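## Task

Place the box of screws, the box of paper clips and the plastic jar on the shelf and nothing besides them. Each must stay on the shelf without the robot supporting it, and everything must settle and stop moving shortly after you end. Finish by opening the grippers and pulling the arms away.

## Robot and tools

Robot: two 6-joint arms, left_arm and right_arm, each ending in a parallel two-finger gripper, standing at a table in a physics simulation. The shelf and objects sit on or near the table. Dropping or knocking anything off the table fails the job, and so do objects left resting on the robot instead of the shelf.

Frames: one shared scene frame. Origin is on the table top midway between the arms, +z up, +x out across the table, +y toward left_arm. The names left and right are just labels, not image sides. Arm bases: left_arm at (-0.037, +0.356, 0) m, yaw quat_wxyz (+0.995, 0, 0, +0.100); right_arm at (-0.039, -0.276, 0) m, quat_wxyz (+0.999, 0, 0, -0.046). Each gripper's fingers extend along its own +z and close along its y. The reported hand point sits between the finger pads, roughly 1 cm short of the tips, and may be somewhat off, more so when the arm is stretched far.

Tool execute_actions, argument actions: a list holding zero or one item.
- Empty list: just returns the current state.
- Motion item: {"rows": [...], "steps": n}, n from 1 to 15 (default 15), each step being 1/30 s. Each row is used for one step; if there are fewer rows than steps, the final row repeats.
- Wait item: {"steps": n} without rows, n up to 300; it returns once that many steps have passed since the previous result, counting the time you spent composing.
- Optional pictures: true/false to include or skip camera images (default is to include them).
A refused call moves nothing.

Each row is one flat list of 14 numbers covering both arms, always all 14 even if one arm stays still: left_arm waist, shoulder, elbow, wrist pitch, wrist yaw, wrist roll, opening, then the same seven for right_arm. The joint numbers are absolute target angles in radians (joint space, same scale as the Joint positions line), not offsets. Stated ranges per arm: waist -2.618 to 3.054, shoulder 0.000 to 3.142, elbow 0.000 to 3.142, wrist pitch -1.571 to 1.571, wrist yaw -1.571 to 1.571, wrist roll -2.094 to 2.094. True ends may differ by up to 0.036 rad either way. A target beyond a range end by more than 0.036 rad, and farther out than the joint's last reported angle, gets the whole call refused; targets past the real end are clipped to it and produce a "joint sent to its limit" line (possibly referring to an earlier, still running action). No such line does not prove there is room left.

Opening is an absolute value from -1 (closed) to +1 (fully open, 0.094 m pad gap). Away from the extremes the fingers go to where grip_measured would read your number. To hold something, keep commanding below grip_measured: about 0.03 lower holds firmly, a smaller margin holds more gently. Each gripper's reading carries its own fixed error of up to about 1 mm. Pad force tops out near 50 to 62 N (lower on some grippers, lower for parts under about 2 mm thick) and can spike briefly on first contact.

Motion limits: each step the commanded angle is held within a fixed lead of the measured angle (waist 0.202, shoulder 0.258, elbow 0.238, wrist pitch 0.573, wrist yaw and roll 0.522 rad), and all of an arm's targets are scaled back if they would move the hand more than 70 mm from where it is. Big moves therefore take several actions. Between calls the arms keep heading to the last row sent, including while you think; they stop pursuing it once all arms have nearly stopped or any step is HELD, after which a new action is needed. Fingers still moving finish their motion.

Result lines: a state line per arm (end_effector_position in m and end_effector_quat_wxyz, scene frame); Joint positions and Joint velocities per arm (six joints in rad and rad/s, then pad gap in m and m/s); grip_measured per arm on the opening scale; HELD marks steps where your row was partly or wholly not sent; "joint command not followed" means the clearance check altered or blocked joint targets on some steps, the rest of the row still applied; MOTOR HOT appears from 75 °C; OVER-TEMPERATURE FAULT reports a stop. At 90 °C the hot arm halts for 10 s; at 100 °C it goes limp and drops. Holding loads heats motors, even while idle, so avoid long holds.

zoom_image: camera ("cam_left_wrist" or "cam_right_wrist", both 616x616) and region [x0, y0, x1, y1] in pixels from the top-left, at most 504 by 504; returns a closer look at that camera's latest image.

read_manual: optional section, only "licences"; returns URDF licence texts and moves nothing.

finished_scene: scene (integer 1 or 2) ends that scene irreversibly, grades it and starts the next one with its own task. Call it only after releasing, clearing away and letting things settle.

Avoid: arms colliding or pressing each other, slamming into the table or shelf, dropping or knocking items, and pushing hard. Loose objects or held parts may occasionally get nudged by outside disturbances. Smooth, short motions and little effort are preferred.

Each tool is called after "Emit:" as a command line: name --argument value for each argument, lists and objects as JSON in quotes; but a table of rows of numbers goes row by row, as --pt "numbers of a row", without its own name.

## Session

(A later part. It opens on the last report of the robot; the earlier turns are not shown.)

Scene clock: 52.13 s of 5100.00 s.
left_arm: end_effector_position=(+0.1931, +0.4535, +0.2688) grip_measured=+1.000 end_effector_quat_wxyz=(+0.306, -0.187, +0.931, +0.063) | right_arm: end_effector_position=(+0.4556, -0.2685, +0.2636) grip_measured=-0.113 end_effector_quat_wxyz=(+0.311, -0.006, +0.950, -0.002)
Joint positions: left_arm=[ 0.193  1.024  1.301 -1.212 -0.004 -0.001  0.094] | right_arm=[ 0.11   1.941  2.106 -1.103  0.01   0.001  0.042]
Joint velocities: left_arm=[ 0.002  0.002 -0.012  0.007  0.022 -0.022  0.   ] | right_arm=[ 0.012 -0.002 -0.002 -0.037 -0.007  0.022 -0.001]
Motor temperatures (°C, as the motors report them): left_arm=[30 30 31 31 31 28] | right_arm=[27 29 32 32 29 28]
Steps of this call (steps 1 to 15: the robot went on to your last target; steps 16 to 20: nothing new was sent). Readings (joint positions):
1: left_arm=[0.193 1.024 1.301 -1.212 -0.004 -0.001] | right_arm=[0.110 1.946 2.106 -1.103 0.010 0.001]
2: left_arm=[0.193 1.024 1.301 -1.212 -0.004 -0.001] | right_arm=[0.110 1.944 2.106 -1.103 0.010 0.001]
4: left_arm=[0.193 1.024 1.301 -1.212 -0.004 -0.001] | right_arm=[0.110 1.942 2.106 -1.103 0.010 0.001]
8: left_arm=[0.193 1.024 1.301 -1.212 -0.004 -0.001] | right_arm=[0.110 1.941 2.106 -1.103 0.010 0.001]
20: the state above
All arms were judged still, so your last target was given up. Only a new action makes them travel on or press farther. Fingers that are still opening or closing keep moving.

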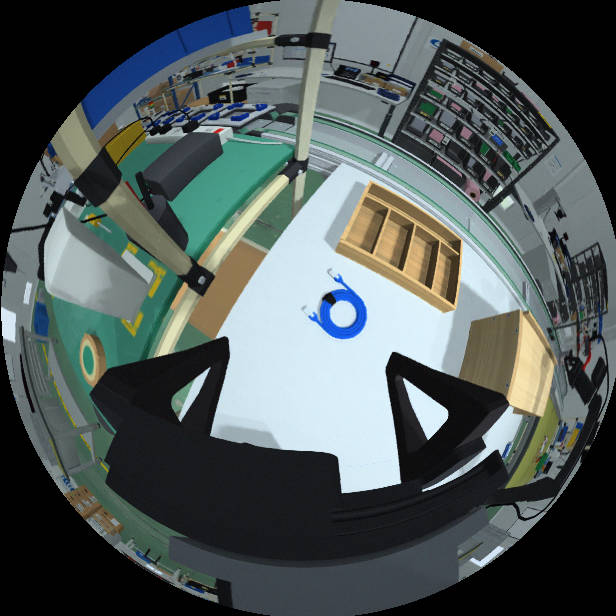

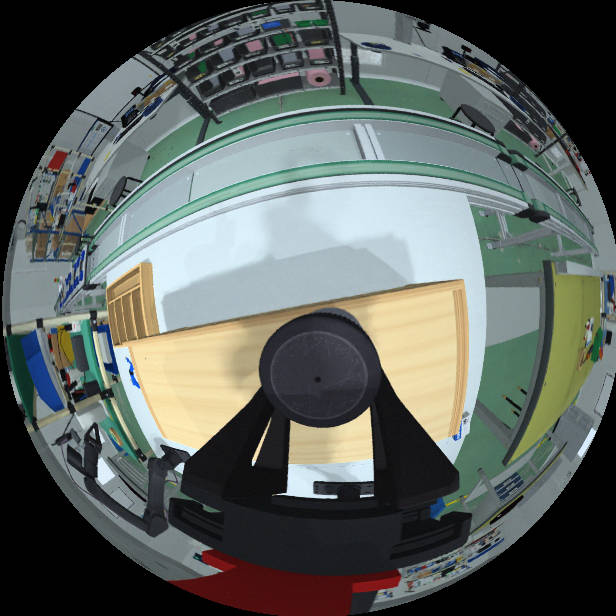

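Emit:
execute_actions --actions '[{"rows":[[0.2,1.0,1.3,-1.2,0,0,1,0.1,1.89,2.08,-1.05,0,0,-0.135],[0.2,1.0,1.3,-1.2,0,0,1,0.1,1.89,2.06,-1.03,0,0,-0.135],[0.2,1.0,1.3,-1.2,0,0,1,0.1,1.88,2.04,-1.01,0,0,-0.135],[0.2,1.0,1.3,-1.2,0,0,1,0.1,1.88,2.02,-0.99,0,0,-0.135],[0.2,1.0,1.3,-1.2,0,0,1,0.1,1.88,2.0,-0.97,0,0,-0.135]]}]'

Scene clock: 53.53 s of 5100.00 s.
left_arm: end_effector_position=(+0.1931, +0.4535, +0.2688) grip_measured=+1.000 end_effector_quat_wxyz=(+0.306, -0.187, +0.931, +0.063) | right_arm: end_effector_position=(+0.4588, -0.2685, +0.2634) grip_measured=-0.113 end_effector_quat_wxyz=(+0.334, -0.006, +0.943, -0.002)
Joint positions: left_arm=[ 0.193  1.024  1.301 -1.212 -0.004 -0.001  0.094] | right_arm=[ 0.11   1.897  2.012 -1.005  0.01   0.001  0.042]
Joint velocities: left_arm=[-0.012 -0.002 -0.002 -0.051 -0.051  0.037  0.   ] | right_arm=[-0.002 -0.002 -0.027  0.066 -0.037 -0.007 -0.001]
Motor temperatures (°C, as the motors report them): left_arm=[30 30 31 31 31 28] | right_arm=[27 30 32 32 29 28]
Steps of this call (steps 1 to 27: nothing new was sent; steps 28 to 42: all 15 steps of this action). Readings (joint positions):
28: left_arm=[0.193 1.024 1.301 -1.212 -0.004 -0.001] | right_arm=[0.110 1.938 2.102 -1.099 0.010 0.001]
29: left_arm=[0.193 1.024 1.301 -1.212 -0.004 -0.001] | right_arm=[0.110 1.932 2.092 -1.090 0.010 0.001]
31: left_arm=[0.193 1.024 1.301 -1.212 -0.004 -0.001] | right_arm=[0.110 1.914 2.062 -1.067 0.010 0.001]
35: left_arm=[0.193 1.024 1.301 -1.212 -0.004 -0.001] | right_arm=[0.110 1.897 2.021 -1.028 0.010 0.001]
42: the state above

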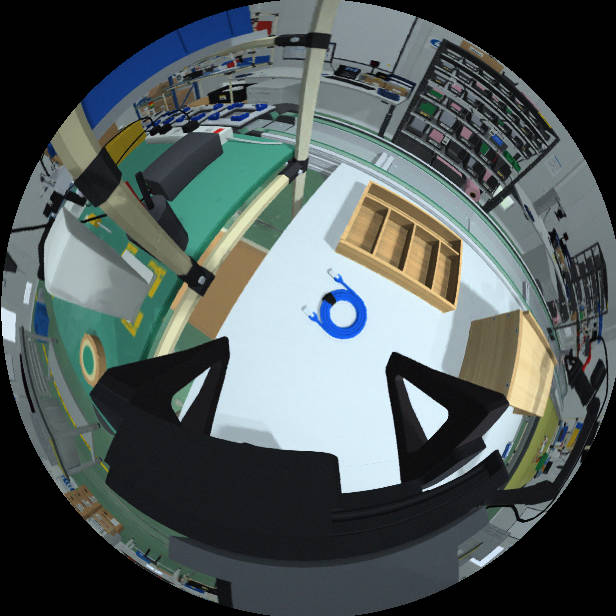

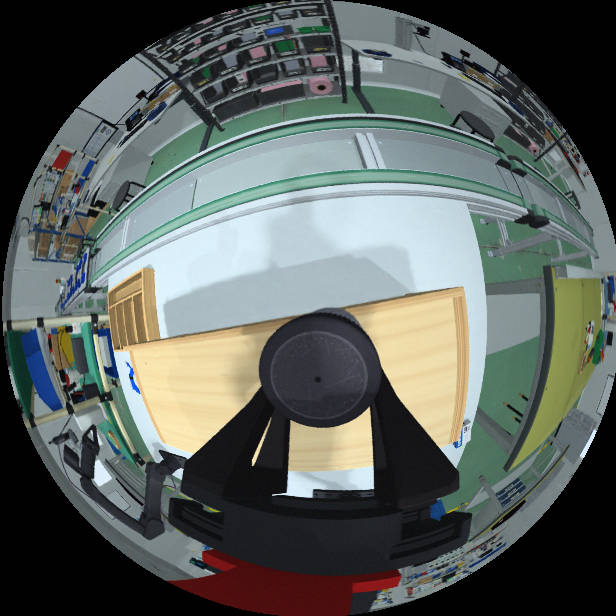

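Emit:
execute_actions --actions '[{"rows":[[0.2,1.0,1.3,-1.2,0,0,1,0.1,1.83,1.93,-0.95,0,0,-0.135],[0.2,1.0,1.3,-1.2,0,0,1,0.1,1.83,1.93,-0.95,0,0,-0.135],[0.2,1.0,1.3,-1.2,0,0,1,0.1,1.8,1.87,-0.93,0,0,-0.135],[0.2,1.0,1.3,-1.2,0,0,1,0.1,1.8,1.87,-0.93,0,0,-0.135],[0.2,1.0,1.3,-1.2,0,0,1,0.1,1.77,1.81,-0.9,0,0,-0.135],[0.2,1.0,1.3,-1.2,0,0,1,0.1,1.77,1.81,-0.9,0,0,-0.135],[0.2,1.0,1.3,-1.2,0,0,1,0.1,1.74,1.745,-0.875,0,0,-0.135]]}]'

Scene clock: 55.53 s of 5100.00 s.
left_arm: end_effector_position=(+0.1931, +0.4535, +0.2688) grip_measured=+1.000 end_effector_quat_wxyz=(+0.306, -0.187, +0.931, +0.063) | right_arm: end_effector_position=(+0.4264, -0.2690, +0.2375) grip_measured=-0.113 end_effector_quat_wxyz=(+0.317, -0.006, +0.948, -0.002)
Joint positions: left_arm=[ 0.193  1.024  1.301 -1.212 -0.004 -0.001  0.094] | right_arm=[ 0.11   1.762  1.755 -0.919  0.01   0.001  0.042]
Joint velocities: left_arm=[-0.007 -0.007 -0.002 -0.022 -0.066 -0.022  0.   ] | right_arm=[ 0.007 -0.017 -0.002  0.007 -0.037 -0.007  0.001]
Motor temperatures (°C, as the motors report them): left_arm=[30 30 31 31 31 28] | right_arm=[27 31 32 32 29 28]
Steps of this call (steps 1 to 15: the robot went on to your last target; steps 16 to 45: nothing new was sent; steps 46 to 60: all 15 steps of this action). Readings (joint positions):
46: left_arm=[0.193 1.024 1.301 -1.212 -0.004 -0.001] | right_arm=[0.110 1.889 1.996 -0.985 0.010 0.001]
47: left_arm=[0.193 1.024 1.301 -1.212 -0.004 -0.001] | right_arm=[0.110 1.876 1.973 -0.978 0.010 0.001]
49: left_arm=[0.193 1.024 1.301 -1.212 -0.004 -0.001] | right_arm=[0.110 1.843 1.916 -0.966 0.010 0.001]
53: left_arm=[0.193 1.024 1.301 -1.212 -0.004 -0.001] | right_arm=[0.110 1.777 1.795 -0.934 0.010 0.001]
60: the state above

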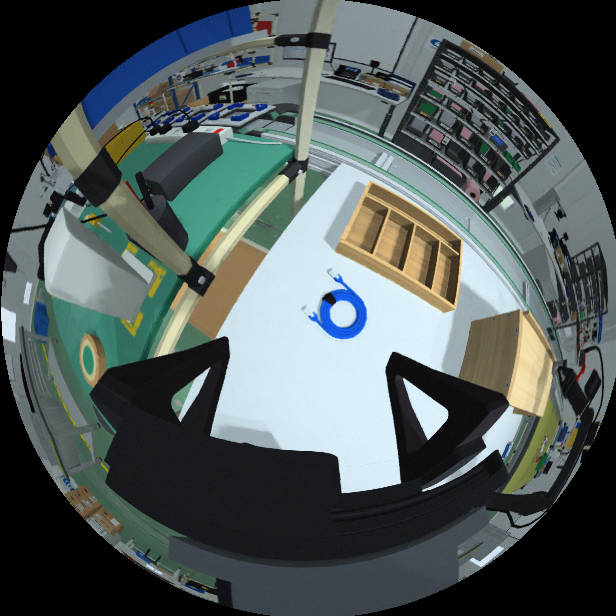

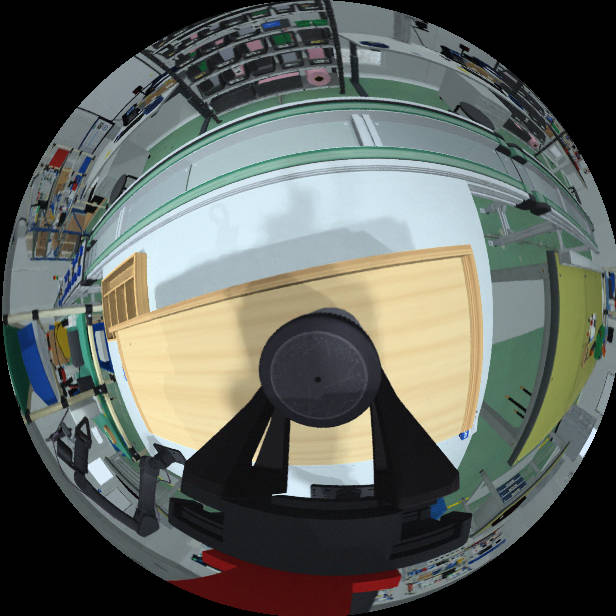

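Emit:
execute_actions --actions '[{"rows":[[0.2,1.0,1.3,-1.2,0,0,1,0.1,1.74,1.72,-0.85,0,0,-0.135],[0.2,1.0,1.3,-1.2,0,0,1,0.1,1.74,1.72,-0.85,0,0,-0.135],[0.2,1.0,1.3,-1.2,0,0,1,0.1,1.74,1.72,-0.85,0,0,-0.135],[0.2,1.0,1.3,-1.2,0,0,1,0.1,1.74,1.69,-0.82,0,0,-0.135],[0.2,1.0,1.3,-1.2,0,0,1,0.1,1.74,1.69,-0.82,0,0,-0.135],[0.2,1.0,1.3,-1.2,0,0,1,0.1,1.74,1.69,-0.82,0,0,-0.135],[0.2,1.0,1.3,-1.2,0,0,1,0.1,1.74,1.66,-0.79,0,0,-0.135]]}]'

Scene clock: 56.80 s of 5100.00 s.
left_arm: end_effector_position=(+0.1931, +0.4535, +0.2688) grip_measured=+1.000 end_effector_quat_wxyz=(+0.306, -0.187, +0.931, +0.063) | right_arm: end_effector_position=(+0.4305, -0.2690, +0.2184) grip_measured=-0.113 end_effector_quat_wxyz=(+0.320, -0.006, +0.947, -0.002)
Joint positions: left_arm=[ 0.193  1.024  1.301 -1.212 -0.004 -0.001  0.094] | right_arm=[ 0.11   1.758  1.668 -0.829  0.01   0.001  0.042]
Joint velocities: left_arm=[ 0.007  0.002  0.007  0.051  0.139 -0.007  0.   ] | right_arm=[ 0.017 -0.012 -0.007  0.081  0.022  0.037 -0.001]
Motor temperatures (°C, as the motors report them): left_arm=[30 30 31 31 31 28] | right_arm=[27 31 32 32 29 28]
Steps of this call (steps 1 to 23: the robot went on to your last target; steps 24 to 38: all 15 steps of this action). Readings (joint positions):
24: left_arm=[0.193 1.024 1.301 -1.212 -0.004 -0.001] | right_arm=[0.110 1.761 1.751 -0.898 0.010 0.001]
25: left_arm=[0.193 1.024 1.301 -1.212 -0.004 -0.001] | right_arm=[0.110 1.760 1.746 -0.891 0.010 0.001]
27: left_arm=[0.193 1.024 1.301 -1.212 -0.004 -0.001] | right_arm=[0.110 1.760 1.732 -0.879 0.010 0.001]
31: left_arm=[0.193 1.024 1.301 -1.212 -0.004 -0.001] | right_arm=[0.110 1.758 1.690 -0.848 0.010 0.001]
38: the state above

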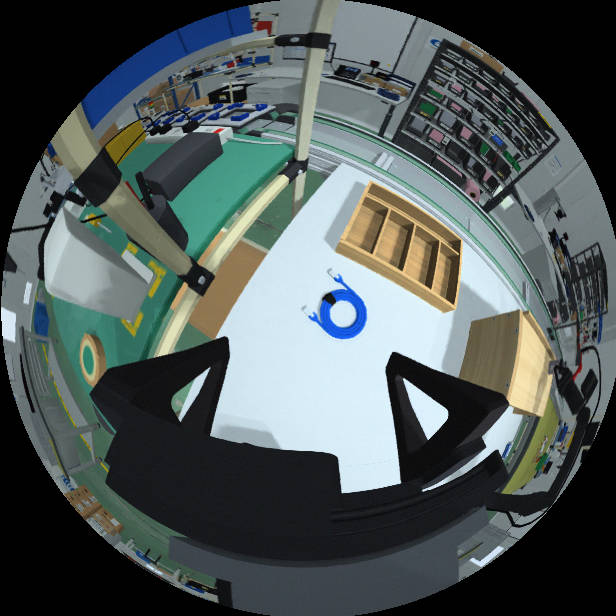

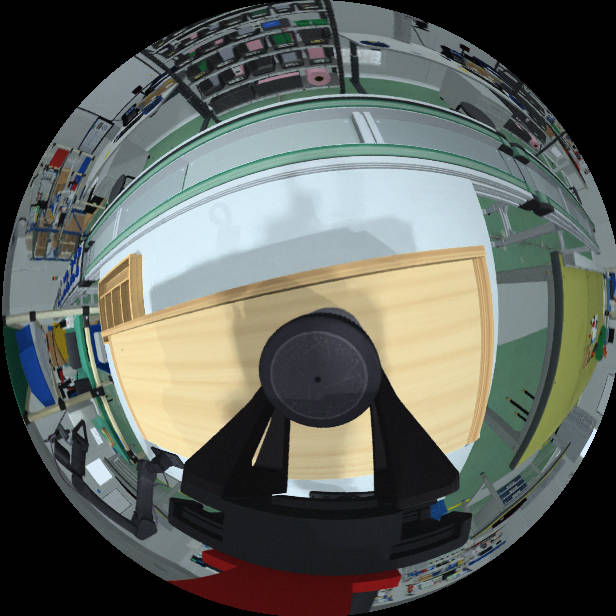

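Still free. Continue.

Emit:
execute_actions --actions '[{"rows":[[0.2,1.0,1.3,-1.2,0,0,1,0.1,1.74,1.63,-0.76,0,0,-0.135],[0.2,1.0,1.3,-1.2,0,0,1,0.1,1.74,1.63,-0.76,0,0,-0.135],[0.2,1.0,1.3,-1.2,0,0,1,0.1,1.74,1.63,-0.76,0,0,-0.135],[0.2,1.0,1.3,-1.2,0,0,1,0.1,1.74,1.6,-0.73,0,0,-0.135],[0.2,1.0,1.3,-1.2,0,0,1,0.1,1.74,1.6,-0.73,0,0,-0.135],[0.2,1.0,1.3,-1.2,0,0,1,0.1,1.74,1.6,-0.73,0,0,-0.135],[0.2,1.0,1.3,-1.2,0,0,1,0.1,1.74,1.57,-0.70,0,0,-0.135],[0.2,1.0,1.3,-1.2,0,0,1,0.1,1.74,1.57,-0.70,0,0,-0.135],[0.2,1.0,1.3,-1.2,0,0,1,0.1,1.74,1.57,-0.70,0,0,-0.135],[0.2,1.0,1.3,-1.2,0,0,1,0.1,1.74,1.54,-0.67,0,0,-0.135]]}]'

Scene clock: 58.63 s of 5100.00 s.
left_arm: end_effector_position=(+0.1931, +0.4535, +0.2688) grip_measured=+1.000 end_effector_quat_wxyz=(+0.306, -0.187, +0.931, +0.063) | right_arm: end_effector_position=(+0.4415, -0.2687, +0.2095) grip_measured=-0.114 end_effector_quat_wxyz=(+0.352, -0.006, +0.936, -0.001)
Joint positions: left_arm=[ 0.193  1.024  1.301 -1.212 -0.004 -0.001  0.094] | right_arm=[ 0.11   1.742  1.572 -0.682  0.009  0.001  0.042]
Joint velocities: left_arm=[-0.007  0.002  0.002 -0.007 -0.007 -0.022  0.   ] | right_arm=[-0.032 -0.007 -0.046  0.066 -0.081 -0.037  0.   ]
Motor temperatures (°C, as the motors report them): left_arm=[30 30 31 31 31 28] | right_arm=[27 31 32 32 29 28]
Steps of this call (steps 1 to 30: the robot went on to your last target; steps 31 to 40: nothing new was sent; steps 41 to 55: all 15 steps of this action). Readings (joint positions):
41: left_arm=[0.193 1.024 1.301 -1.212 -0.004 -0.001] | right_arm=[0.110 1.757 1.664 -0.811 0.010 0.001]
42: left_arm=[0.193 1.024 1.301 -1.212 -0.004 -0.001] | right_arm=[0.110 1.757 1.658 -0.804 0.010 0.001]
44: left_arm=[0.193 1.024 1.301 -1.212 -0.004 -0.001] | right_arm=[0.110 1.756 1.643 -0.790 0.010 0.001]
48: left_arm=[0.193 1.024 1.301 -1.212 -0.004 -0.001] | right_arm=[0.110 1.753 1.608 -0.742 0.009 0.001]
55: the state above

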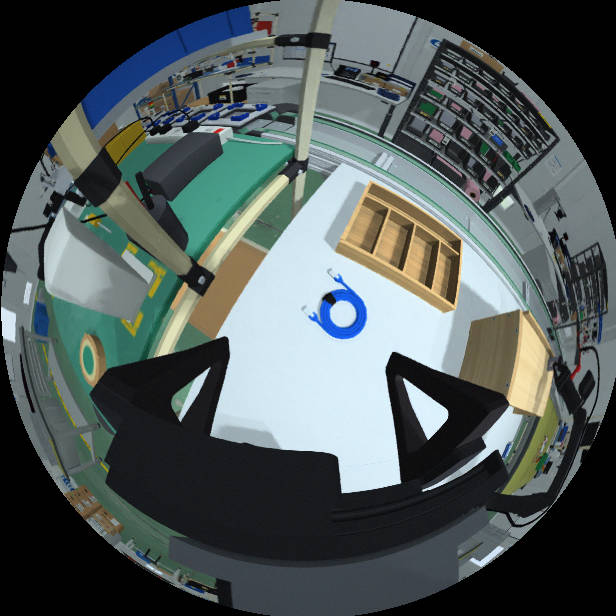

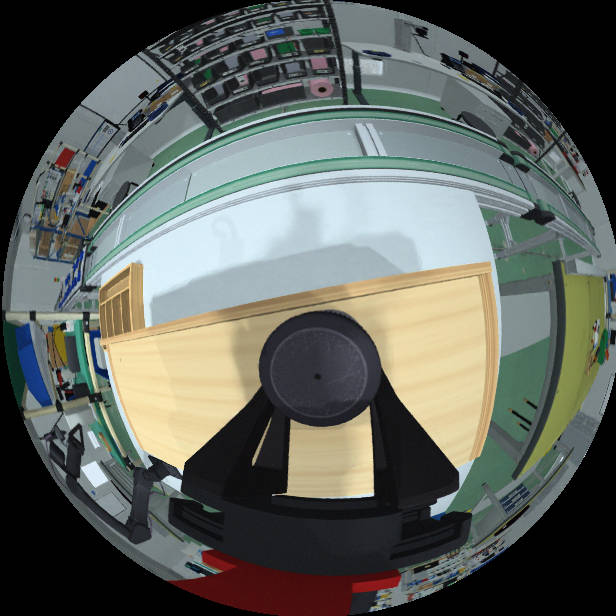

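Emit:
execute_actions --actions '[{"rows":[[0.2,1.0,1.3,-1.2,0,0,1,0.1,1.73,1.6,-0.74,0,0,1]],"steps":10}]' --pictures false

Emit:
execute_actions --actions '[{"rows":[[0.2,1.0,1.3,-1.2,0,0,1,0.1,1.5,1.6,-0.95,0,0,1],[0.2,1.0,1.3,-1.2,0,0,1,0.1,1.5,1.6,-0.95,0,0,1],[0.2,1.0,1.3,-1.2,0,0,1,0.1,1.5,1.6,-0.95,0,0,1],[0.2,1.0,1.3,-1.2,0,0,1,0.1,1.5,1.6,-0.95,0,0,1],[0.2,1.0,1.3,-1.2,0,0,1,0.1,1.0,1.4,-1.3,0,0,1]]}]' --pictures false

Emit:
execute_actions --actions '[{"rows":[[0.2,1.0,1.3,-1.2,0,0,1,1.9,0.9,1.2,-1.3,0,0,1]]}]' --pictures false

Emit:
execute_actions --actions '[{"steps":40}]'

Scene clock: 61.60 s of 5100.00 s.
left_arm: end_effector_position=(+0.1931, +0.4535, +0.2688) grip_measured=+1.000 end_effector_quat_wxyz=(+0.306, -0.187, +0.931, +0.063) | right_arm: end_effector_position=(+0.4335, -0.2688, +0.2025) grip_measured=+1.000 end_effector_quat_wxyz=(+0.332, -0.006, +0.943, -0.001)
Joint positions: left_arm=[ 0.193  1.024  1.301 -1.212 -0.004 -0.001  0.094] | right_arm=[ 0.11   1.742  1.571 -0.723  0.009  0.001  0.094]
Joint velocities: left_arm=[ 0.002  0.022 -0.022 -0.007  0.037 -0.081  0.   ] | right_arm=[-0.007 -0.002  0.012 -0.066 -0.037  0.037  0.   ]
Motor temperatures (°C, as the motors report them): left_arm=[30 30 31 31 31 28] | right_arm=[27 32 32 32 29 28]
Steps of this call (steps 1 to 30: the robot went on to your last target; steps 31 to 79: nothing new was sent; steps 80 to 89: all 10 steps of this action). Readings (joint positions):
80: left_arm=[0.193 1.024 1.301 -1.212 -0.004 -0.001] | right_arm=[0.110 1.742 1.569 -0.675 0.009 0.001]
81: left_arm=[0.193 1.024 1.301 -1.212 -0.004 -0.001] | right_arm=[0.110 1.742 1.571 -0.684 0.009 0.001]
83: left_arm=[0.193 1.024 1.301 -1.212 -0.004 -0.001] | right_arm=[0.110 1.742 1.571 -0.700 0.009 0.001]
87: left_arm=[0.193 1.024 1.301 -1.212 -0.004 -0.001] | right_arm=[0.110 1.742 1.571 -0.719 0.009 0.001]
89: the state above

Scene clock: 62.10 s of 5100.00 s.
left_arm: end_effector_position=(+0.1931, +0.4535, +0.2688) grip_measured=+1.000 end_effector_quat_wxyz=(+0.306, -0.187, +0.931, +0.063) | right_arm: end_effector_position=(+0.2154, -0.2725, +0.3214) grip_measured=+1.000 end_effector_quat_wxyz=(+0.384, -0.006, +0.924, -0.001)
Joint positions: left_arm=[ 0.193  1.024  1.301 -1.212 -0.004 -0.001  0.094] | right_arm=[ 0.11   1.008  1.429 -1.205  0.009  0.001  0.094]
Joint velocities: left_arm=[-0.007  0.007 -0.002  0.007 -0.11   0.007  0.   ] | right_arm=[-0.002 -1.145 -0.007 -0.579 -0.007 -0.066  0.   ]
Motor temperatures (°C, as the motors report them): left_arm=[30 30 31 31 31 28] | right_arm=[27 32 32 32 29 28]
Steps of this call (steps 1 to 15: all 15 steps of this action). Readings (joint positions):
1: left_arm=[0.193 1.024 1.301 -1.212 -0.004 -0.001] | right_arm=[0.110 1.728 1.571 -0.738 0.009 0.001]
2: left_arm=[0.193 1.024 1.301 -1.212 -0.004 -0.001] | right_arm=[0.110 1.706 1.571 -0.776 0.009 0.001]
4: left_arm=[0.193 1.024 1.301 -1.212 -0.004 -0.001] | right_arm=[0.110 1.631 1.571 -0.835 0.009 0.001]
8: left_arm=[0.193 1.024 1.301 -1.212 -0.004 -0.001] | right_arm=[0.110 1.413 1.498 -0.974 0.009 0.001]
15: the state above

Scene clock: 62.60 s of 5100.00 s.
left_arm: end_effector_position=(+0.1931, +0.4535, +0.2688) grip_measured=+1.000 end_effector_quat_wxyz=(+0.306, -0.187, +0.931, +0.063) | right_arm: end_effector_position=(+0.0556, -0.0874, +0.2470) grip_measured=+1.000 end_effector_quat_wxyz=(+0.243, -0.502, +0.817, +0.149)
Joint positions: left_arm=[ 0.193  1.024  1.301 -1.212 -0.004 -0.001  0.094] | right_arm=[ 1.198  0.911  1.203 -1.286  0.002  0.003  0.094]
Joint velocities: left_arm=[ 0.007 -0.007 -0.012  0.037 -0.037  0.022  0.   ] | right_arm=[ 2.156  0.017 -0.002 -0.022  0.022 -0.066  0.   ]
Motor temperatures (°C, as the motors report them): left_arm=[30 30 31 31 31 28] | right_arm=[27 32 32 32 29 28]
Steps of this call (steps 1 to 15: all 15 steps of this action). Readings (joint positions):
1: left_arm=[0.193 1.024 1.301 -1.212 -0.004 -0.001] | right_arm=[0.144 0.962 1.402 -1.200 0.023 0.003]
2: left_arm=[0.193 1.024 1.301 -1.212 -0.004 -0.001] | right_arm=[0.209 0.919 1.357 -1.199 0.022 0.003]
4: left_arm=[0.193 1.024 1.301 -1.212 -0.004 -0.001] | right_arm=[0.359 0.881 1.276 -1.236 0.016 0.003]
8: left_arm=[0.193 1.024 1.301 -1.212 -0.004 -0.001] | right_arm=[0.663 0.906 1.206 -1.283 0.008 0.003]
15: the state above

Scene clock: 63.93 s of 5100.00 s.
left_arm: end_effector_position=(+0.1931, +0.4535, +0.2688) grip_measured=+1.000 end_effector_quat_wxyz=(+0.306, -0.187, +0.931, +0.063) | right_arm: end_effector_position=(-0.0883, -0.0718, +0.2466) grip_measured=+1.000 end_effector_quat_wxyz=(-0.173, +0.751, -0.597, -0.224)
Joint positions: left_arm=[ 0.193  1.024  1.301 -1.212 -0.004 -0.001  0.094] | right_arm=[ 1.891  0.911  1.203 -1.289 -0.008  0.002  0.094]
Joint velocities: left_arm=[-0.002 -0.017 -0.002 -0.051 -0.037  0.037  0.   ] | right_arm=[-0.017 -0.002  0.007  0.066  0.022  0.022  0.   ]
Motor temperatures (°C, as the motors report them): left_arm=[30 30 31 32 31 28] | right_arm=[27 31 32 32 29 28]
Steps of this call (steps 1 to 30: the robot went on to your last target; steps 31 to 40: nothing new was sent). Readings (joint positions):
1: left_arm=[0.193 1.024 1.301 -1.212 -0.004 -0.001] | right_arm=[1.275 0.911 1.203 -1.286 0.002 0.003]
2: left_arm=[0.193 1.024 1.301 -1.212 -0.004 -0.001] | right_arm=[1.351 0.911 1.203 -1.286 0.002 0.003]
4: left_arm=[0.193 1.024 1.301 -1.212 -0.004 -0.001] | right_arm=[1.504 0.911 1.203 -1.286 0.001 0.003]
8: left_arm=[0.193 1.024 1.301 -1.212 -0.004 -0.001] | right_arm=[1.803 0.911 1.203 -1.286 -0.002 0.003]
40: the state above
All arms were judged still, so your last target was given up. Only a new action makes them travel on or press farther. Fingers that are still opening or closing keep moving.

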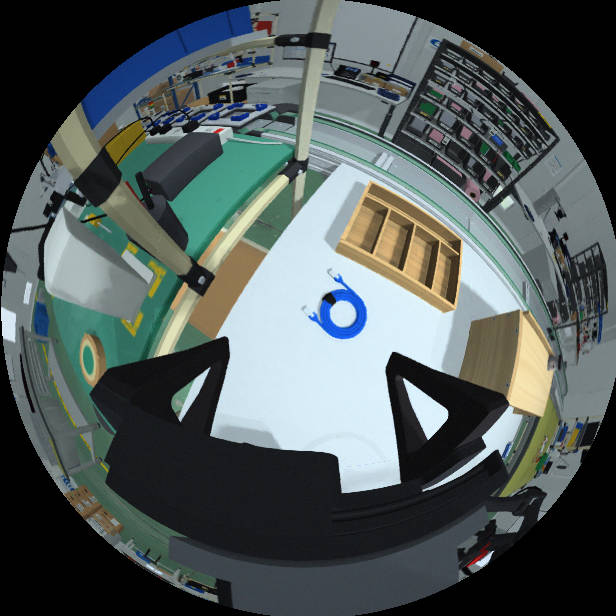

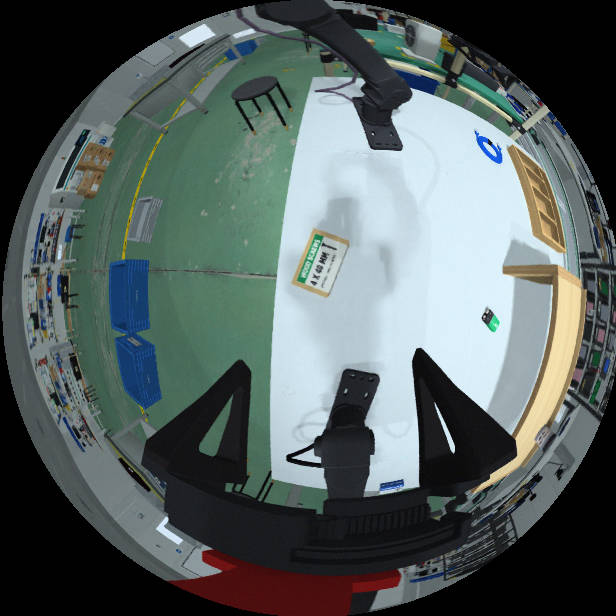

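Emit:
execute_actions --actions '[{"rows":[[0.2,1.0,1.3,-1.2,0,0,1,1.93,0.79,0.505,-0.615,0,0,1]]}]' --pictures false

Emit:
execute_actions --actions '[{"steps":15}]'

Scene clock: 65.60 s of 5100.00 s.
left_arm: end_effector_position=(+0.1931, +0.4535, +0.2688) grip_measured=+1.000 end_effector_quat_wxyz=(+0.306, -0.187, +0.931, +0.063) | right_arm: end_effector_position=(-0.0974, -0.0596, +0.0809) grip_measured=+1.000 end_effector_quat_wxyz=(-0.173, +0.758, -0.586, -0.229)
Joint positions: left_arm=[ 0.193  1.024  1.301 -1.212 -0.004 -0.001  0.094] | right_arm=[ 1.92   0.803  0.483 -0.67  -0.006  0.002  0.094]
Joint velocities: left_arm=[-0.007  0.002 -0.007 -0.066 -0.037  0.037  0.   ] | right_arm=[-0.007  0.002 -0.012  0.359 -0.007 -0.11   0.   ]
Motor temperatures (°C, as the motors report them): left_arm=[30 30 31 32 31 28] | right_arm=[27 31 32 32 29 28]
Steps of this call (steps 1 to 35: nothing new was sent; steps 36 to 50: all 15 steps of this action). Readings (joint positions):
36: left_arm=[0.193 1.024 1.301 -1.212 -0.004 -0.001] | right_arm=[1.896 0.886 1.157 -1.202 -0.006 0.002]
37: left_arm=[0.193 1.024 1.301 -1.212 -0.004 -0.001] | right_arm=[1.906 0.847 1.079 -1.073 -0.006 0.002]
39: left_arm=[0.193 1.024 1.301 -1.212 -0.004 -0.001] | right_arm=[1.917 0.798 0.928 -0.889 -0.006 0.002]
43: left_arm=[0.193 1.024 1.301 -1.212 -0.004 -0.001] | right_arm=[1.920 0.792 0.622 -0.698 -0.006 0.002]
50: the state above

Scene clock: 66.10 s of 5100.00 s.
left_arm: end_effector_position=(+0.1931, +0.4535, +0.2688) grip_measured=+1.000 end_effector_quat_wxyz=(+0.306, -0.187, +0.931, +0.063) | right_arm: end_effector_position=(-0.0997, -0.0510, +0.0870) grip_measured=+1.000 end_effector_quat_wxyz=(-0.185, +0.753, -0.582, -0.245)
Joint positions: left_arm=[ 0.193  1.024  1.301 -1.212 -0.004 -0.001  0.094] | right_arm=[ 1.92   0.803  0.483 -0.626 -0.006  0.002  0.094]
Joint velocities: left_arm=[-0.002  0.007 -0.012 -0.037 -0.022  0.007  0.   ] | right_arm=[ 0.002  0.017  0.012  0.051 -0.081  0.007  0.   ]
Motor temperatures (°C, as the motors report them): left_arm=[30 30 31 32 31 28] | right_arm=[27 31 32 32 29 28]
Steps of this call (steps 1 to 15: the robot went on to your last target). Readings (joint positions):
1: left_arm=[0.193 1.024 1.301 -1.212 -0.004 -0.001] | right_arm=[1.920 0.803 0.483 -0.660 -0.006 0.002]
2: left_arm=[0.193 1.024 1.301 -1.212 -0.004 -0.001] | right_arm=[1.920 0.803 0.483 -0.652 -0.006 0.002]
4: left_arm=[0.193 1.024 1.301 -1.212 -0.004 -0.001] | right_arm=[1.920 0.803 0.483 -0.641 -0.006 0.002]
8: left_arm=[0.193 1.024 1.301 -1.212 -0.004 -0.001] | right_arm=[1.920 0.803 0.483 -0.631 -0.006 0.002]
15: the state above

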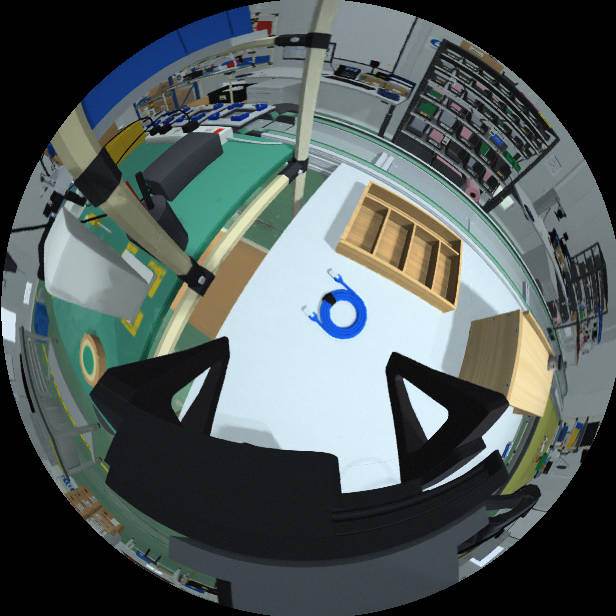

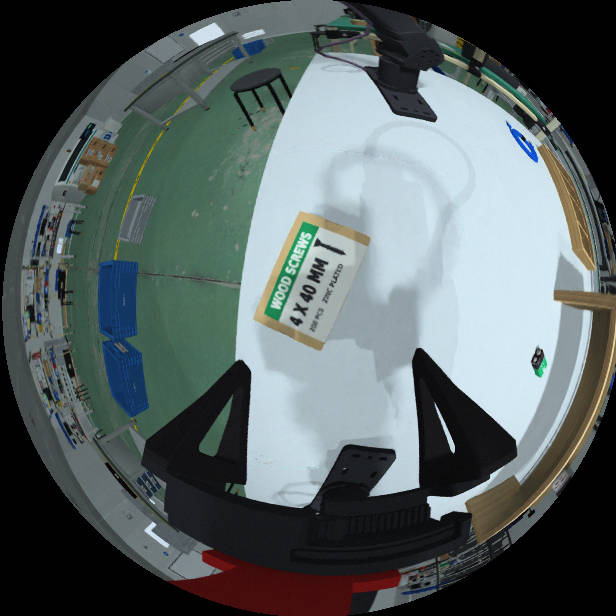

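Emit:
execute_actions --actions '[{"rows":[[0.2,1.0,1.3,-1.2,0,0,1,1.97,0.98,0.45,-0.37,0,0.38,1]]}]'

Scene clock: 67.13 s of 5100.00 s.
left_arm: end_effector_position=(+0.1931, +0.4535, +0.2688) grip_measured=+1.000 end_effector_quat_wxyz=(+0.306, -0.187, +0.931, +0.063) | right_arm: end_effector_position=(-0.1186, -0.0196, +0.0724) grip_measured=+1.000 end_effector_quat_wxyz=(-0.142, +0.648, -0.689, -0.292)
Joint positions: left_arm=[ 0.193  1.024  1.301 -1.212 -0.004 -0.001  0.094] | right_arm=[ 1.96   0.984  0.463 -0.388 -0.003  0.36   0.094]
Joint velocities: left_arm=[ 0.002 -0.007 -0.007  0.007 -0.125  0.007  0.   ] | right_arm=[-0.022 -0.027 -0.012  0.037 -0.022  0.037  0.   ]
Motor temperatures (°C, as the motors report them): left_arm=[30 30 31 32 31 28] | right_arm=[27 31 32 32 29 28]
Steps of this call (steps 1 to 15: the robot went on to your last target; step 16: nothing new was sent; steps 17 to 31: all 15 steps of this action). Readings (joint positions):
17: left_arm=[0.193 1.024 1.301 -1.212 -0.004 -0.001] | right_arm=[1.928 0.827 0.482 -0.598 -0.004 0.064]
18: left_arm=[0.193 1.024 1.301 -1.212 -0.004 -0.001] | right_arm=[1.941 0.878 0.482 -0.547 -0.003 0.126]
20: left_arm=[0.193 1.024 1.301 -1.212 -0.004 -0.001] | right_arm=[1.957 0.961 0.478 -0.476 -0.003 0.215]
24: left_arm=[0.193 1.024 1.301 -1.212 -0.004 -0.001] | right_arm=[1.960 0.984 0.463 -0.428 -0.003 0.309]
31: the state above

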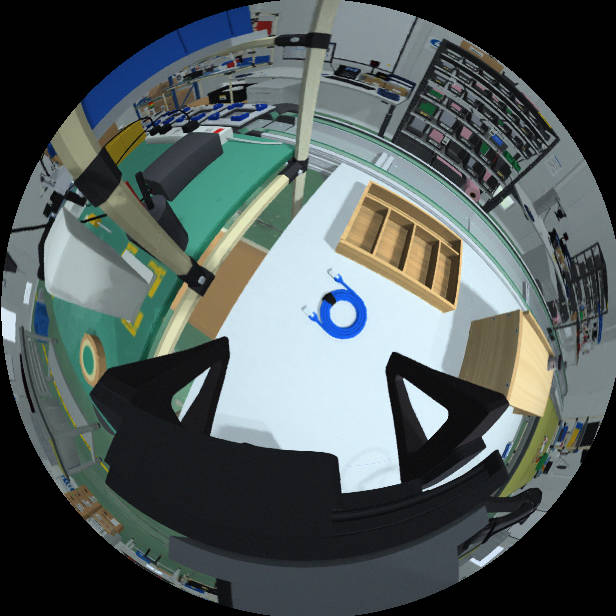

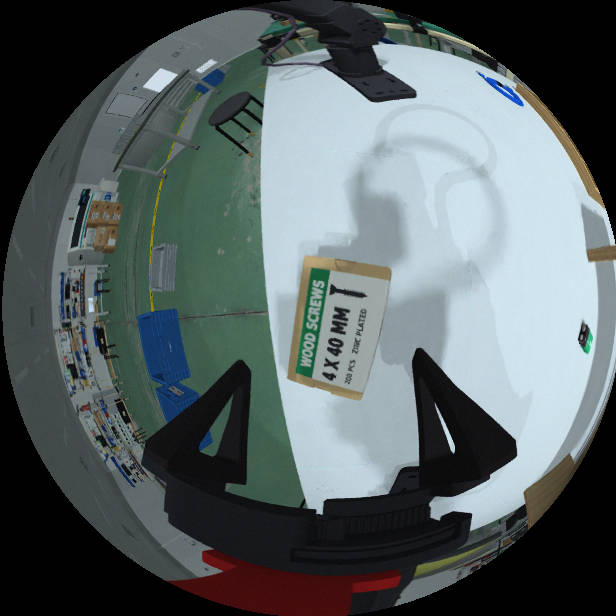

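Emit:
execute_actions --actions '[{"rows":[[0.2,1.0,1.3,-1.2,0,0,1,1.95,1.1,0.4,-0.2,0,0.5,1],[0.2,1.0,1.3,-1.2,0,0,1,1.95,1.1,0.4,-0.2,0,0.5,1],[0.2,1.0,1.3,-1.2,0,0,1,1.95,1.1,0.4,-0.2,0,0.5,1],[0.2,1.0,1.3,-1.2,0,0,1,1.95,1.21,0.38,-0.054,0,0.5,1]]}]' --pictures false

Emit:
execute_actions --actions '[{"steps":10}]'

Scene clock: 68.63 s of 5100.00 s.
left_arm: end_effector_position=(+0.1931, +0.4535, +0.2688) grip_measured=+1.000 end_effector_quat_wxyz=(+0.306, -0.187, +0.931, +0.063) | right_arm: end_effector_position=(-0.1250, +0.0015, +0.0306) grip_measured=+1.000 end_effector_quat_wxyz=(+0.123, -0.601, +0.730, +0.301)
Joint positions: left_arm=[ 0.193  1.024  1.301 -1.212 -0.004 -0.001  0.094] | right_arm=[ 1.96   1.214  0.388 -0.081 -0.003  0.489  0.094]
Joint velocities: left_arm=[ 0.007 -0.017 -0.017  0.037 -0.022 -0.037  0.   ] | right_arm=[ 0.022 -0.002  0.002  0.125 -0.066  0.007  0.   ]
Motor temperatures (°C, as the motors report them): left_arm=[30 30 31 32 31 28] | right_arm=[27 30 32 32 29 28]
Steps of this call (steps 1 to 30: the robot went on to your last target; steps 31 to 45: all 15 steps of this action). Readings (joint positions):
31: left_arm=[0.193 1.024 1.301 -1.212 -0.004 -0.001] | right_arm=[1.960 0.999 0.456 -0.352 -0.003 0.393]
32: left_arm=[0.193 1.024 1.301 -1.212 -0.004 -0.001] | right_arm=[1.960 1.030 0.449 -0.312 -0.003 0.413]
34: left_arm=[0.193 1.024 1.301 -1.212 -0.004 -0.001] | right_arm=[1.960 1.098 0.430 -0.246 -0.003 0.442]
38: left_arm=[0.193 1.024 1.301 -1.212 -0.004 -0.001] | right_arm=[1.960 1.212 0.394 -0.145 -0.003 0.473]
45: the state above

Scene clock: 68.97 s of 5100.00 s.
left_arm: end_effector_position=(+0.1931, +0.4535, +0.2688) grip_measured=+1.000 end_effector_quat_wxyz=(+0.306, -0.187, +0.931, +0.063) | right_arm: end_effector_position=(-0.1260, +0.0047, +0.0332) grip_measured=+1.000 end_effector_quat_wxyz=(+0.125, -0.598, +0.729, +0.309)
Joint positions: left_arm=[ 0.193  1.024  1.301 -1.212 -0.004 -0.001  0.094] | right_arm=[ 1.96   1.214  0.388 -0.064 -0.003  0.494  0.094]
Joint velocities: left_arm=[ 0.012  0.007 -0.002 -0.066  0.022 -0.022  0.   ] | right_arm=[ 0.017 -0.012 -0.017 -0.007 -0.007  0.037  0.   ]
Motor temperatures (°C, as the motors report them): left_arm=[30 30 31 32 31 28] | right_arm=[27 30 32 32 29 28]
Steps of this call (steps 1 to 10: the robot went on to your last target). Readings (joint positions):
1: left_arm=[0.193 1.024 1.301 -1.212 -0.004 -0.001] | right_arm=[1.960 1.214 0.388 -0.077 -0.003 0.491]
2: left_arm=[0.193 1.024 1.301 -1.212 -0.004 -0.001] | right_arm=[1.960 1.214 0.388 -0.074 -0.003 0.491]
4: left_arm=[0.193 1.024 1.301 -1.212 -0.004 -0.001] | right_arm=[1.960 1.214 0.388 -0.069 -0.003 0.492]
8: left_arm=[0.193 1.024 1.301 -1.212 -0.004 -0.001] | right_arm=[1.960 1.214 0.388 -0.065 -0.003 0.493]
10: the state above

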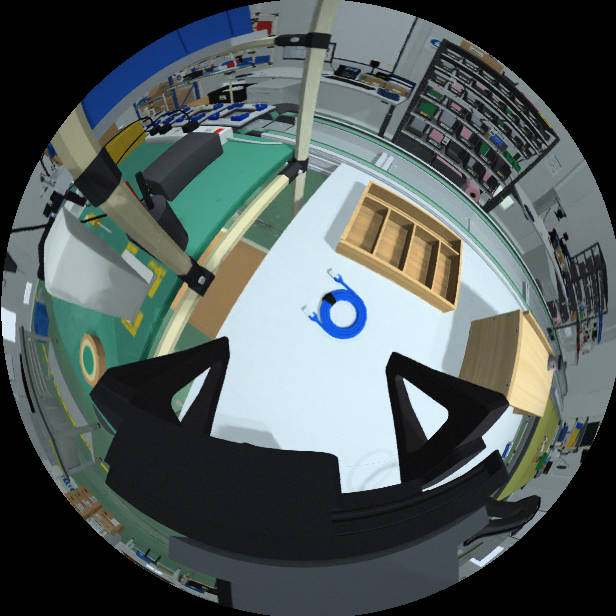

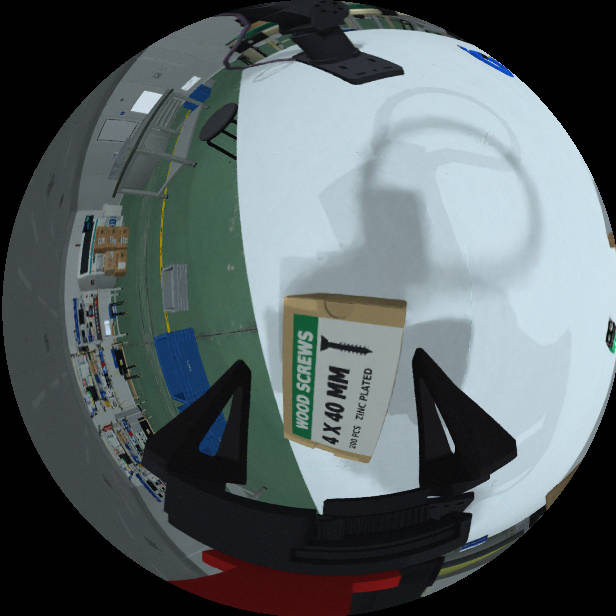

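Emit:
execute_actions --actions '[{"rows":[[0.2,1.0,1.3,-1.2,0,0,1,1.95,1.23,0.38,-0.054,0,0.5,-0.1]]}]'

Scene clock: 70.03 s of 5100.00 s.
left_arm: end_effector_position=(+0.1931, +0.4535, +0.2688) grip_measured=+1.000 end_effector_quat_wxyz=(+0.306, -0.187, +0.931, +0.063) | right_arm: end_effector_position=(-0.1247, +0.0052, +0.0321) grip_measured=+0.259 end_effector_quat_wxyz=(+0.126, -0.596, +0.731, +0.307)
Joint positions: left_arm=[ 0.193  1.024  1.301 -1.212 -0.004 -0.001  0.094] | right_arm=[ 1.957  1.22   0.388 -0.061 -0.001  0.495  0.059]
Joint velocities: left_arm=[-0.012  0.007  0.007 -0.007  0.022 -0.037  0.   ] | right_arm=[ 0.002 -0.002 -0.002 -0.081 -0.007 -0.095 -0.001]
Motor temperatures (°C, as the motors report them): left_arm=[30 30 31 32 31 28] | right_arm=[27 30 32 32 29 28]
Steps of this call (steps 1 to 17: the robot went on to your last target; steps 18 to 32: all 15 steps of this action). Readings (joint positions):
18: left_arm=[0.193 1.024 1.301 -1.212 -0.004 -0.001] | right_arm=[1.960 1.214 0.388 -0.063 -0.003 0.494]
19: left_arm=[0.193 1.024 1.301 -1.212 -0.004 -0.001] | right_arm=[1.960 1.214 0.388 -0.063 -0.000 0.494]
21: left_arm=[0.193 1.024 1.301 -1.212 -0.004 -0.001] | right_arm=[1.957 1.219 0.388 -0.063 -0.001 0.495]
25: left_arm=[0.193 1.024 1.301 -1.212 -0.004 -0.001] | right_arm=[1.957 1.220 0.388 -0.061 -0.001 0.495]
32: the state above

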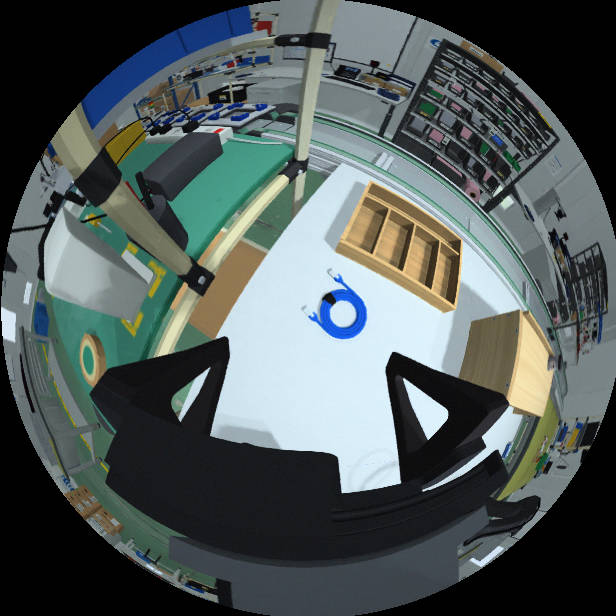

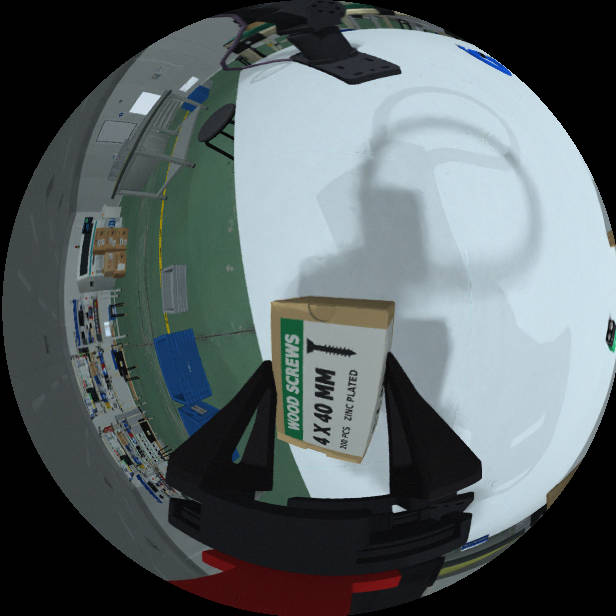

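Emit:
execute_actions --actions '[{"rows":[[0.2,1.0,1.3,-1.2,0,0,1,1.95,1.1,0.8,-0.6,0,0.5,0.225],[0.2,1.0,1.3,-1.2,0,0,1,1.95,1.1,0.8,-0.6,0,0.5,0.225],[0.2,1.0,1.3,-1.2,0,0,1,1.95,1.1,0.8,-0.6,0,0.5,0.225],[0.2,1.0,1.3,-1.2,0,0,1,1.95,1.0,1.1,-1.0,0,0.5,0.225],[0.2,1.0,1.3,-1.2,0,0,1,1.95,1.0,1.1,-1.0,0,0.5,0.225],[0.2,1.0,1.3,-1.2,0,0,1,1.95,0.93,1.41,-1.4,0,0.5,0.225]]}]' --pictures false

Emit:
execute_actions --actions '[{"rows":[[0.2,1.0,1.3,-1.2,0,0,1,-0.2,0.93,1.41,-1.4,0,0.5,0.225]]}]' --pictures false

Emit:
execute_actions --actions '[{"steps":25}]' --pictures false

Emit:
execute_actions --actions '[{"rows":[[0.2,1.0,1.3,-1.2,0,0,1,-0.2,1.2,1.6,-1.3,0,0.5,0.225],[0.2,1.0,1.3,-1.2,0,0,1,-0.2,1.2,1.6,-1.3,0,0.5,0.225],[0.2,1.0,1.3,-1.2,0,0,1,-0.2,1.2,1.6,-1.3,0,0.5,0.225],[0.2,1.0,1.3,-1.2,0,0,1,-0.2,1.4,1.75,-1.25,0,0.5,0.225],[0.2,1.0,1.3,-1.2,0,0,1,-0.2,1.4,1.75,-1.25,0,0.5,0.225],[0.2,1.0,1.3,-1.2,0,0,1,-0.2,1.64,1.89,-1.15,0,0.5,0.225],[0.2,1.0,1.3,-1.2,0,0,1,-0.2,1.64,1.89,-1.15,0,0.5,0.225],[0.2,1.0,1.3,-1.2,0,0,1,-0.2,1.64,1.89,-1.15,0,0.5,0.225],[0.2,1.0,1.3,-1.2,0,0,1,-0.2,1.64,1.89,-1.15,0,0.5,0.225],[0.2,1.0,1.3,-1.2,0,0,1,-0.2,1.77,1.9,-1.0,0,0.5,0.225]]}]' --pictures false

Emit:
execute_actions --actions '[{"steps":15}]'

Scene clock: 73.33 s of 5100.00 s.
left_arm: end_effector_position=(+0.1931, +0.4535, +0.2688) grip_measured=+1.000 end_effector_quat_wxyz=(+0.306, -0.187, +0.931, +0.063) | right_arm: end_effector_position=(-0.1028, -0.0673, +0.2689) grip_measured=+0.259 end_effector_quat_wxyz=(+0.112, -0.604, +0.741, +0.272)
Joint positions: left_arm=[ 0.193  1.024  1.301 -1.212 -0.004 -0.001  0.094] | right_arm=[ 1.957  0.961  1.306 -1.319 -0.001  0.495  0.059]
Joint velocities: left_arm=[ 0.007 -0.022 -0.012 -0.022 -0.007 -0.022  0.   ] | right_arm=[-0.002 -0.183  1.59  -0.505 -0.037 -0.022  0.001]
Motor temperatures (°C, as the motors report them): left_arm=[30 30 31 32 31 28] | right_arm=[27 30 32 32 29 28]
Steps of this call (steps 1 to 15: the robot went on to your last target; steps 16 to 84: nothing new was sent; steps 85 to 99: all 15 steps of this action). Readings (joint positions):
85: left_arm=[0.193 1.024 1.301 -1.212 -0.004 -0.001] | right_arm=[1.957 1.208 0.427 -0.150 -0.001 0.495]
86: left_arm=[0.193 1.024 1.301 -1.212 -0.004 -0.001] | right_arm=[1.957 1.190 0.484 -0.282 -0.001 0.495]
88: left_arm=[0.193 1.024 1.301 -1.212 -0.004 -0.001] | right_arm=[1.957 1.148 0.601 -0.481 -0.001 0.495]
92: left_arm=[0.193 1.024 1.301 -1.212 -0.004 -0.001] | right_arm=[1.957 1.014 0.834 -0.842 -0.001 0.495]
99: the state above

Scene clock: 73.83 s of 5100.00 s.
left_arm: end_effector_position=(+0.1931, +0.4535, +0.2688) grip_measured=+1.000 end_effector_quat_wxyz=(+0.306, -0.187, +0.931, +0.063) | right_arm: end_effector_position=(+0.1039, -0.1391, +0.2880) grip_measured=+0.259 end_effector_quat_wxyz=(+0.238, -0.124, +0.947, +0.175)
Joint positions: left_arm=[ 0.193  1.024  1.301 -1.212 -0.004 -0.001  0.094] | right_arm=[ 0.849  0.938  1.394 -1.426 -0.005  0.497  0.059]
Joint velocities: left_arm=[ 0.017  0.002 -0.002  0.051 -0.007  0.037  0.   ] | right_arm=[-2.161  0.002 -0.007 -0.037  0.007  0.051  0.001]
Motor temperatures (°C, as the motors report them): left_arm=[30 30 31 32 31 28] | right_arm=[27 30 32 32 29 28]
Steps of this call (steps 1 to 15: all 15 steps of this action). Readings (joint positions):
1: left_arm=[0.193 1.024 1.301 -1.212 -0.004 -0.001] | right_arm=[1.917 0.953 1.350 -1.329 -0.026 0.494]
2: left_arm=[0.193 1.024 1.301 -1.212 -0.004 -0.001] | right_arm=[1.847 0.943 1.376 -1.331 -0.038 0.495]
4: left_arm=[0.193 1.024 1.301 -1.212 -0.004 -0.001] | right_arm=[1.693 0.932 1.394 -1.341 -0.029 0.495]
8: left_arm=[0.193 1.024 1.301 -1.212 -0.004 -0.001] | right_arm=[1.386 0.938 1.394 -1.397 -0.014 0.496]
15: the state above

Scene clock: 74.67 s of 5100.00 s.
left_arm: end_effector_position=(+0.1931, +0.4535, +0.2688) grip_measured=+1.000 end_effector_quat_wxyz=(+0.306, -0.187, +0.931, +0.063) | right_arm: end_effector_position=(+0.1469, -0.3312, +0.2852) grip_measured=+0.258 end_effector_quat_wxyz=(+0.284, +0.367, +0.885, +0.026)
Joint positions: left_arm=[ 0.193  1.024  1.301 -1.212 -0.004 -0.001  0.094] | right_arm=[-0.191  0.938  1.394 -1.447  0.01   0.498  0.059]
Joint velocities: left_arm=[-0.012  0.007 -0.012 -0.007 -0.007 -0.007  0.   ] | right_arm=[-0.012 -0.017 -0.007 -0.022 -0.022 -0.022 -0.   ]
Motor temperatures (°C, as the motors report them): left_arm=[30 30 31 32 31 28] | right_arm=[27 30 32 32 29 28]
Steps of this call (steps 1 to 25: the robot went on to your last target). Readings (joint positions):
1: left_arm=[0.193 1.024 1.301 -1.212 -0.004 -0.001] | right_arm=[0.773 0.938 1.394 -1.427 -0.005 0.497]
2: left_arm=[0.193 1.024 1.301 -1.212 -0.004 -0.001] | right_arm=[0.696 0.938 1.394 -1.427 -0.005 0.497]
4: left_arm=[0.193 1.024 1.301 -1.212 -0.004 -0.001] | right_arm=[0.543 0.938 1.394 -1.428 -0.004 0.497]
8: left_arm=[0.193 1.024 1.301 -1.212 -0.004 -0.001] | right_arm=[0.237 0.938 1.394 -1.428 -0.004 0.497]
25: the state above

Scene clock: 75.17 s of 5100.00 s.
left_arm: end_effector_position=(+0.1931, +0.4535, +0.2688) grip_measured=+1.000 end_effector_quat_wxyz=(+0.306, -0.187, +0.931, +0.063) | right_arm: end_effector_position=(+0.3833, -0.4001, +0.2375) grip_measured=+0.258 end_effector_quat_wxyz=(+0.257, +0.369, +0.893, +0.023)
Joint positions: left_arm=[ 0.193  1.024  1.301 -1.212 -0.004 -0.001  0.094] | right_arm=[-0.191  1.782  1.849 -1.115  0.008  0.498  0.059]
Joint velocities: left_arm=[-0.007  0.007 -0.017 -0.051  0.051 -0.022  0.   ] | right_arm=[ 0.007  1.14  -0.002  0.901 -0.022 -0.007 -0.001]
Motor temperatures (°C, as the motors report them): left_arm=[30 29 31 32 31 28] | right_arm=[27 30 32 32 29 28]
Steps of this call (steps 1 to 15: all 15 steps of this action). Readings (joint positions):
1: left_arm=[0.193 1.024 1.301 -1.212 -0.004 -0.001] | right_arm=[-0.191 0.968 1.421 -1.468 0.010 0.498]
2: left_arm=[0.193 1.024 1.301 -1.212 -0.004 -0.001] | right_arm=[-0.191 1.018 1.471 -1.491 0.010 0.498]
4: left_arm=[0.193 1.024 1.301 -1.212 -0.004 -0.001] | right_arm=[-0.191 1.133 1.555 -1.468 0.009 0.498]
8: left_arm=[0.193 1.024 1.301 -1.212 -0.004 -0.001] | right_arm=[-0.191 1.389 1.727 -1.382 0.009 0.498]
15: the state above

Scene clock: 75.67 s of 5100.00 s.
left_arm: end_effector_position=(+0.1931, +0.4535, +0.2688) grip_measured=+1.000 end_effector_quat_wxyz=(+0.306, -0.187, +0.931, +0.063) | right_arm: end_effector_position=(+0.3967, -0.4032, +0.2376) grip_measured=+0.249 end_effector_quat_wxyz=(+0.275, +0.367, +0.888, +0.028)
Joint positions: left_arm=[ 0.193  1.024  1.301 -1.212 -0.004 -0.001  0.094] | right_arm=[-0.191  1.799  1.849 -1.06   0.004  0.499  0.059]
Joint velocities: left_arm=[ 0.002  0.007 -0.007  0.007 -0.037 -0.037  0.   ] | right_arm=[-0.002 -0.017  0.002  0.037 -0.037 -0.051  0.001]
Motor temperatures (°C, as the motors report them): left_arm=[30 29 31 32 31 28] | right_arm=[27 30 32 32 29 28]
Steps of this call (steps 1 to 15: the robot went on to your last target). Readings (joint positions):
1: left_arm=[0.193 1.024 1.301 -1.212 -0.004 -0.001] | right_arm=[-0.191 1.816 1.849 -1.092 0.008 0.498]
2: left_arm=[0.193 1.024 1.301 -1.212 -0.004 -0.001] | right_arm=[-0.191 1.838 1.849 -1.081 0.007 0.498]
4: left_arm=[0.193 1.024 1.301 -1.212 -0.004 -0.001] | right_arm=[-0.191 1.840 1.849 -1.064 0.004 0.499]
8: left_arm=[0.193 1.024 1.301 -1.212 -0.004 -0.001] | right_arm=[-0.191 1.811 1.849 -1.060 0.004 0.499]
15: the state above

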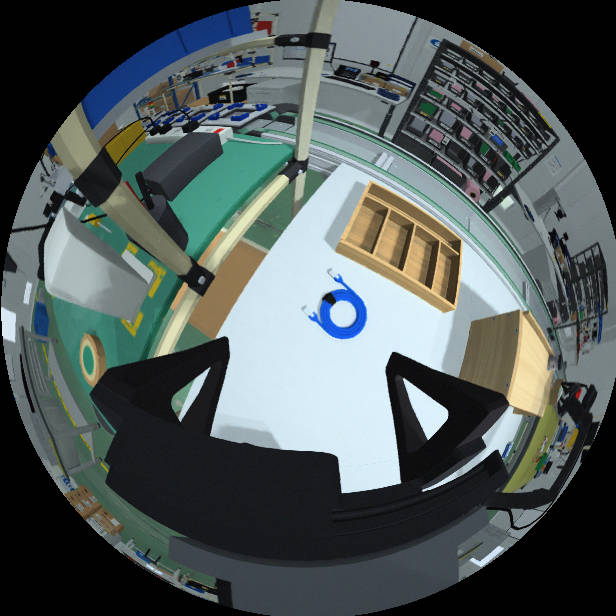

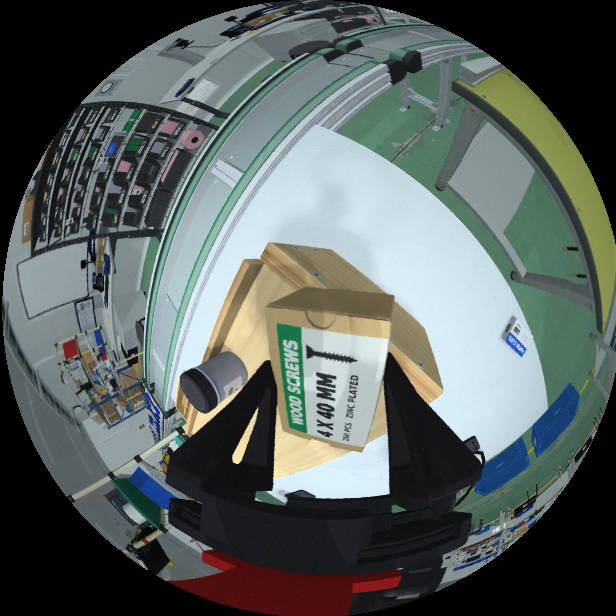

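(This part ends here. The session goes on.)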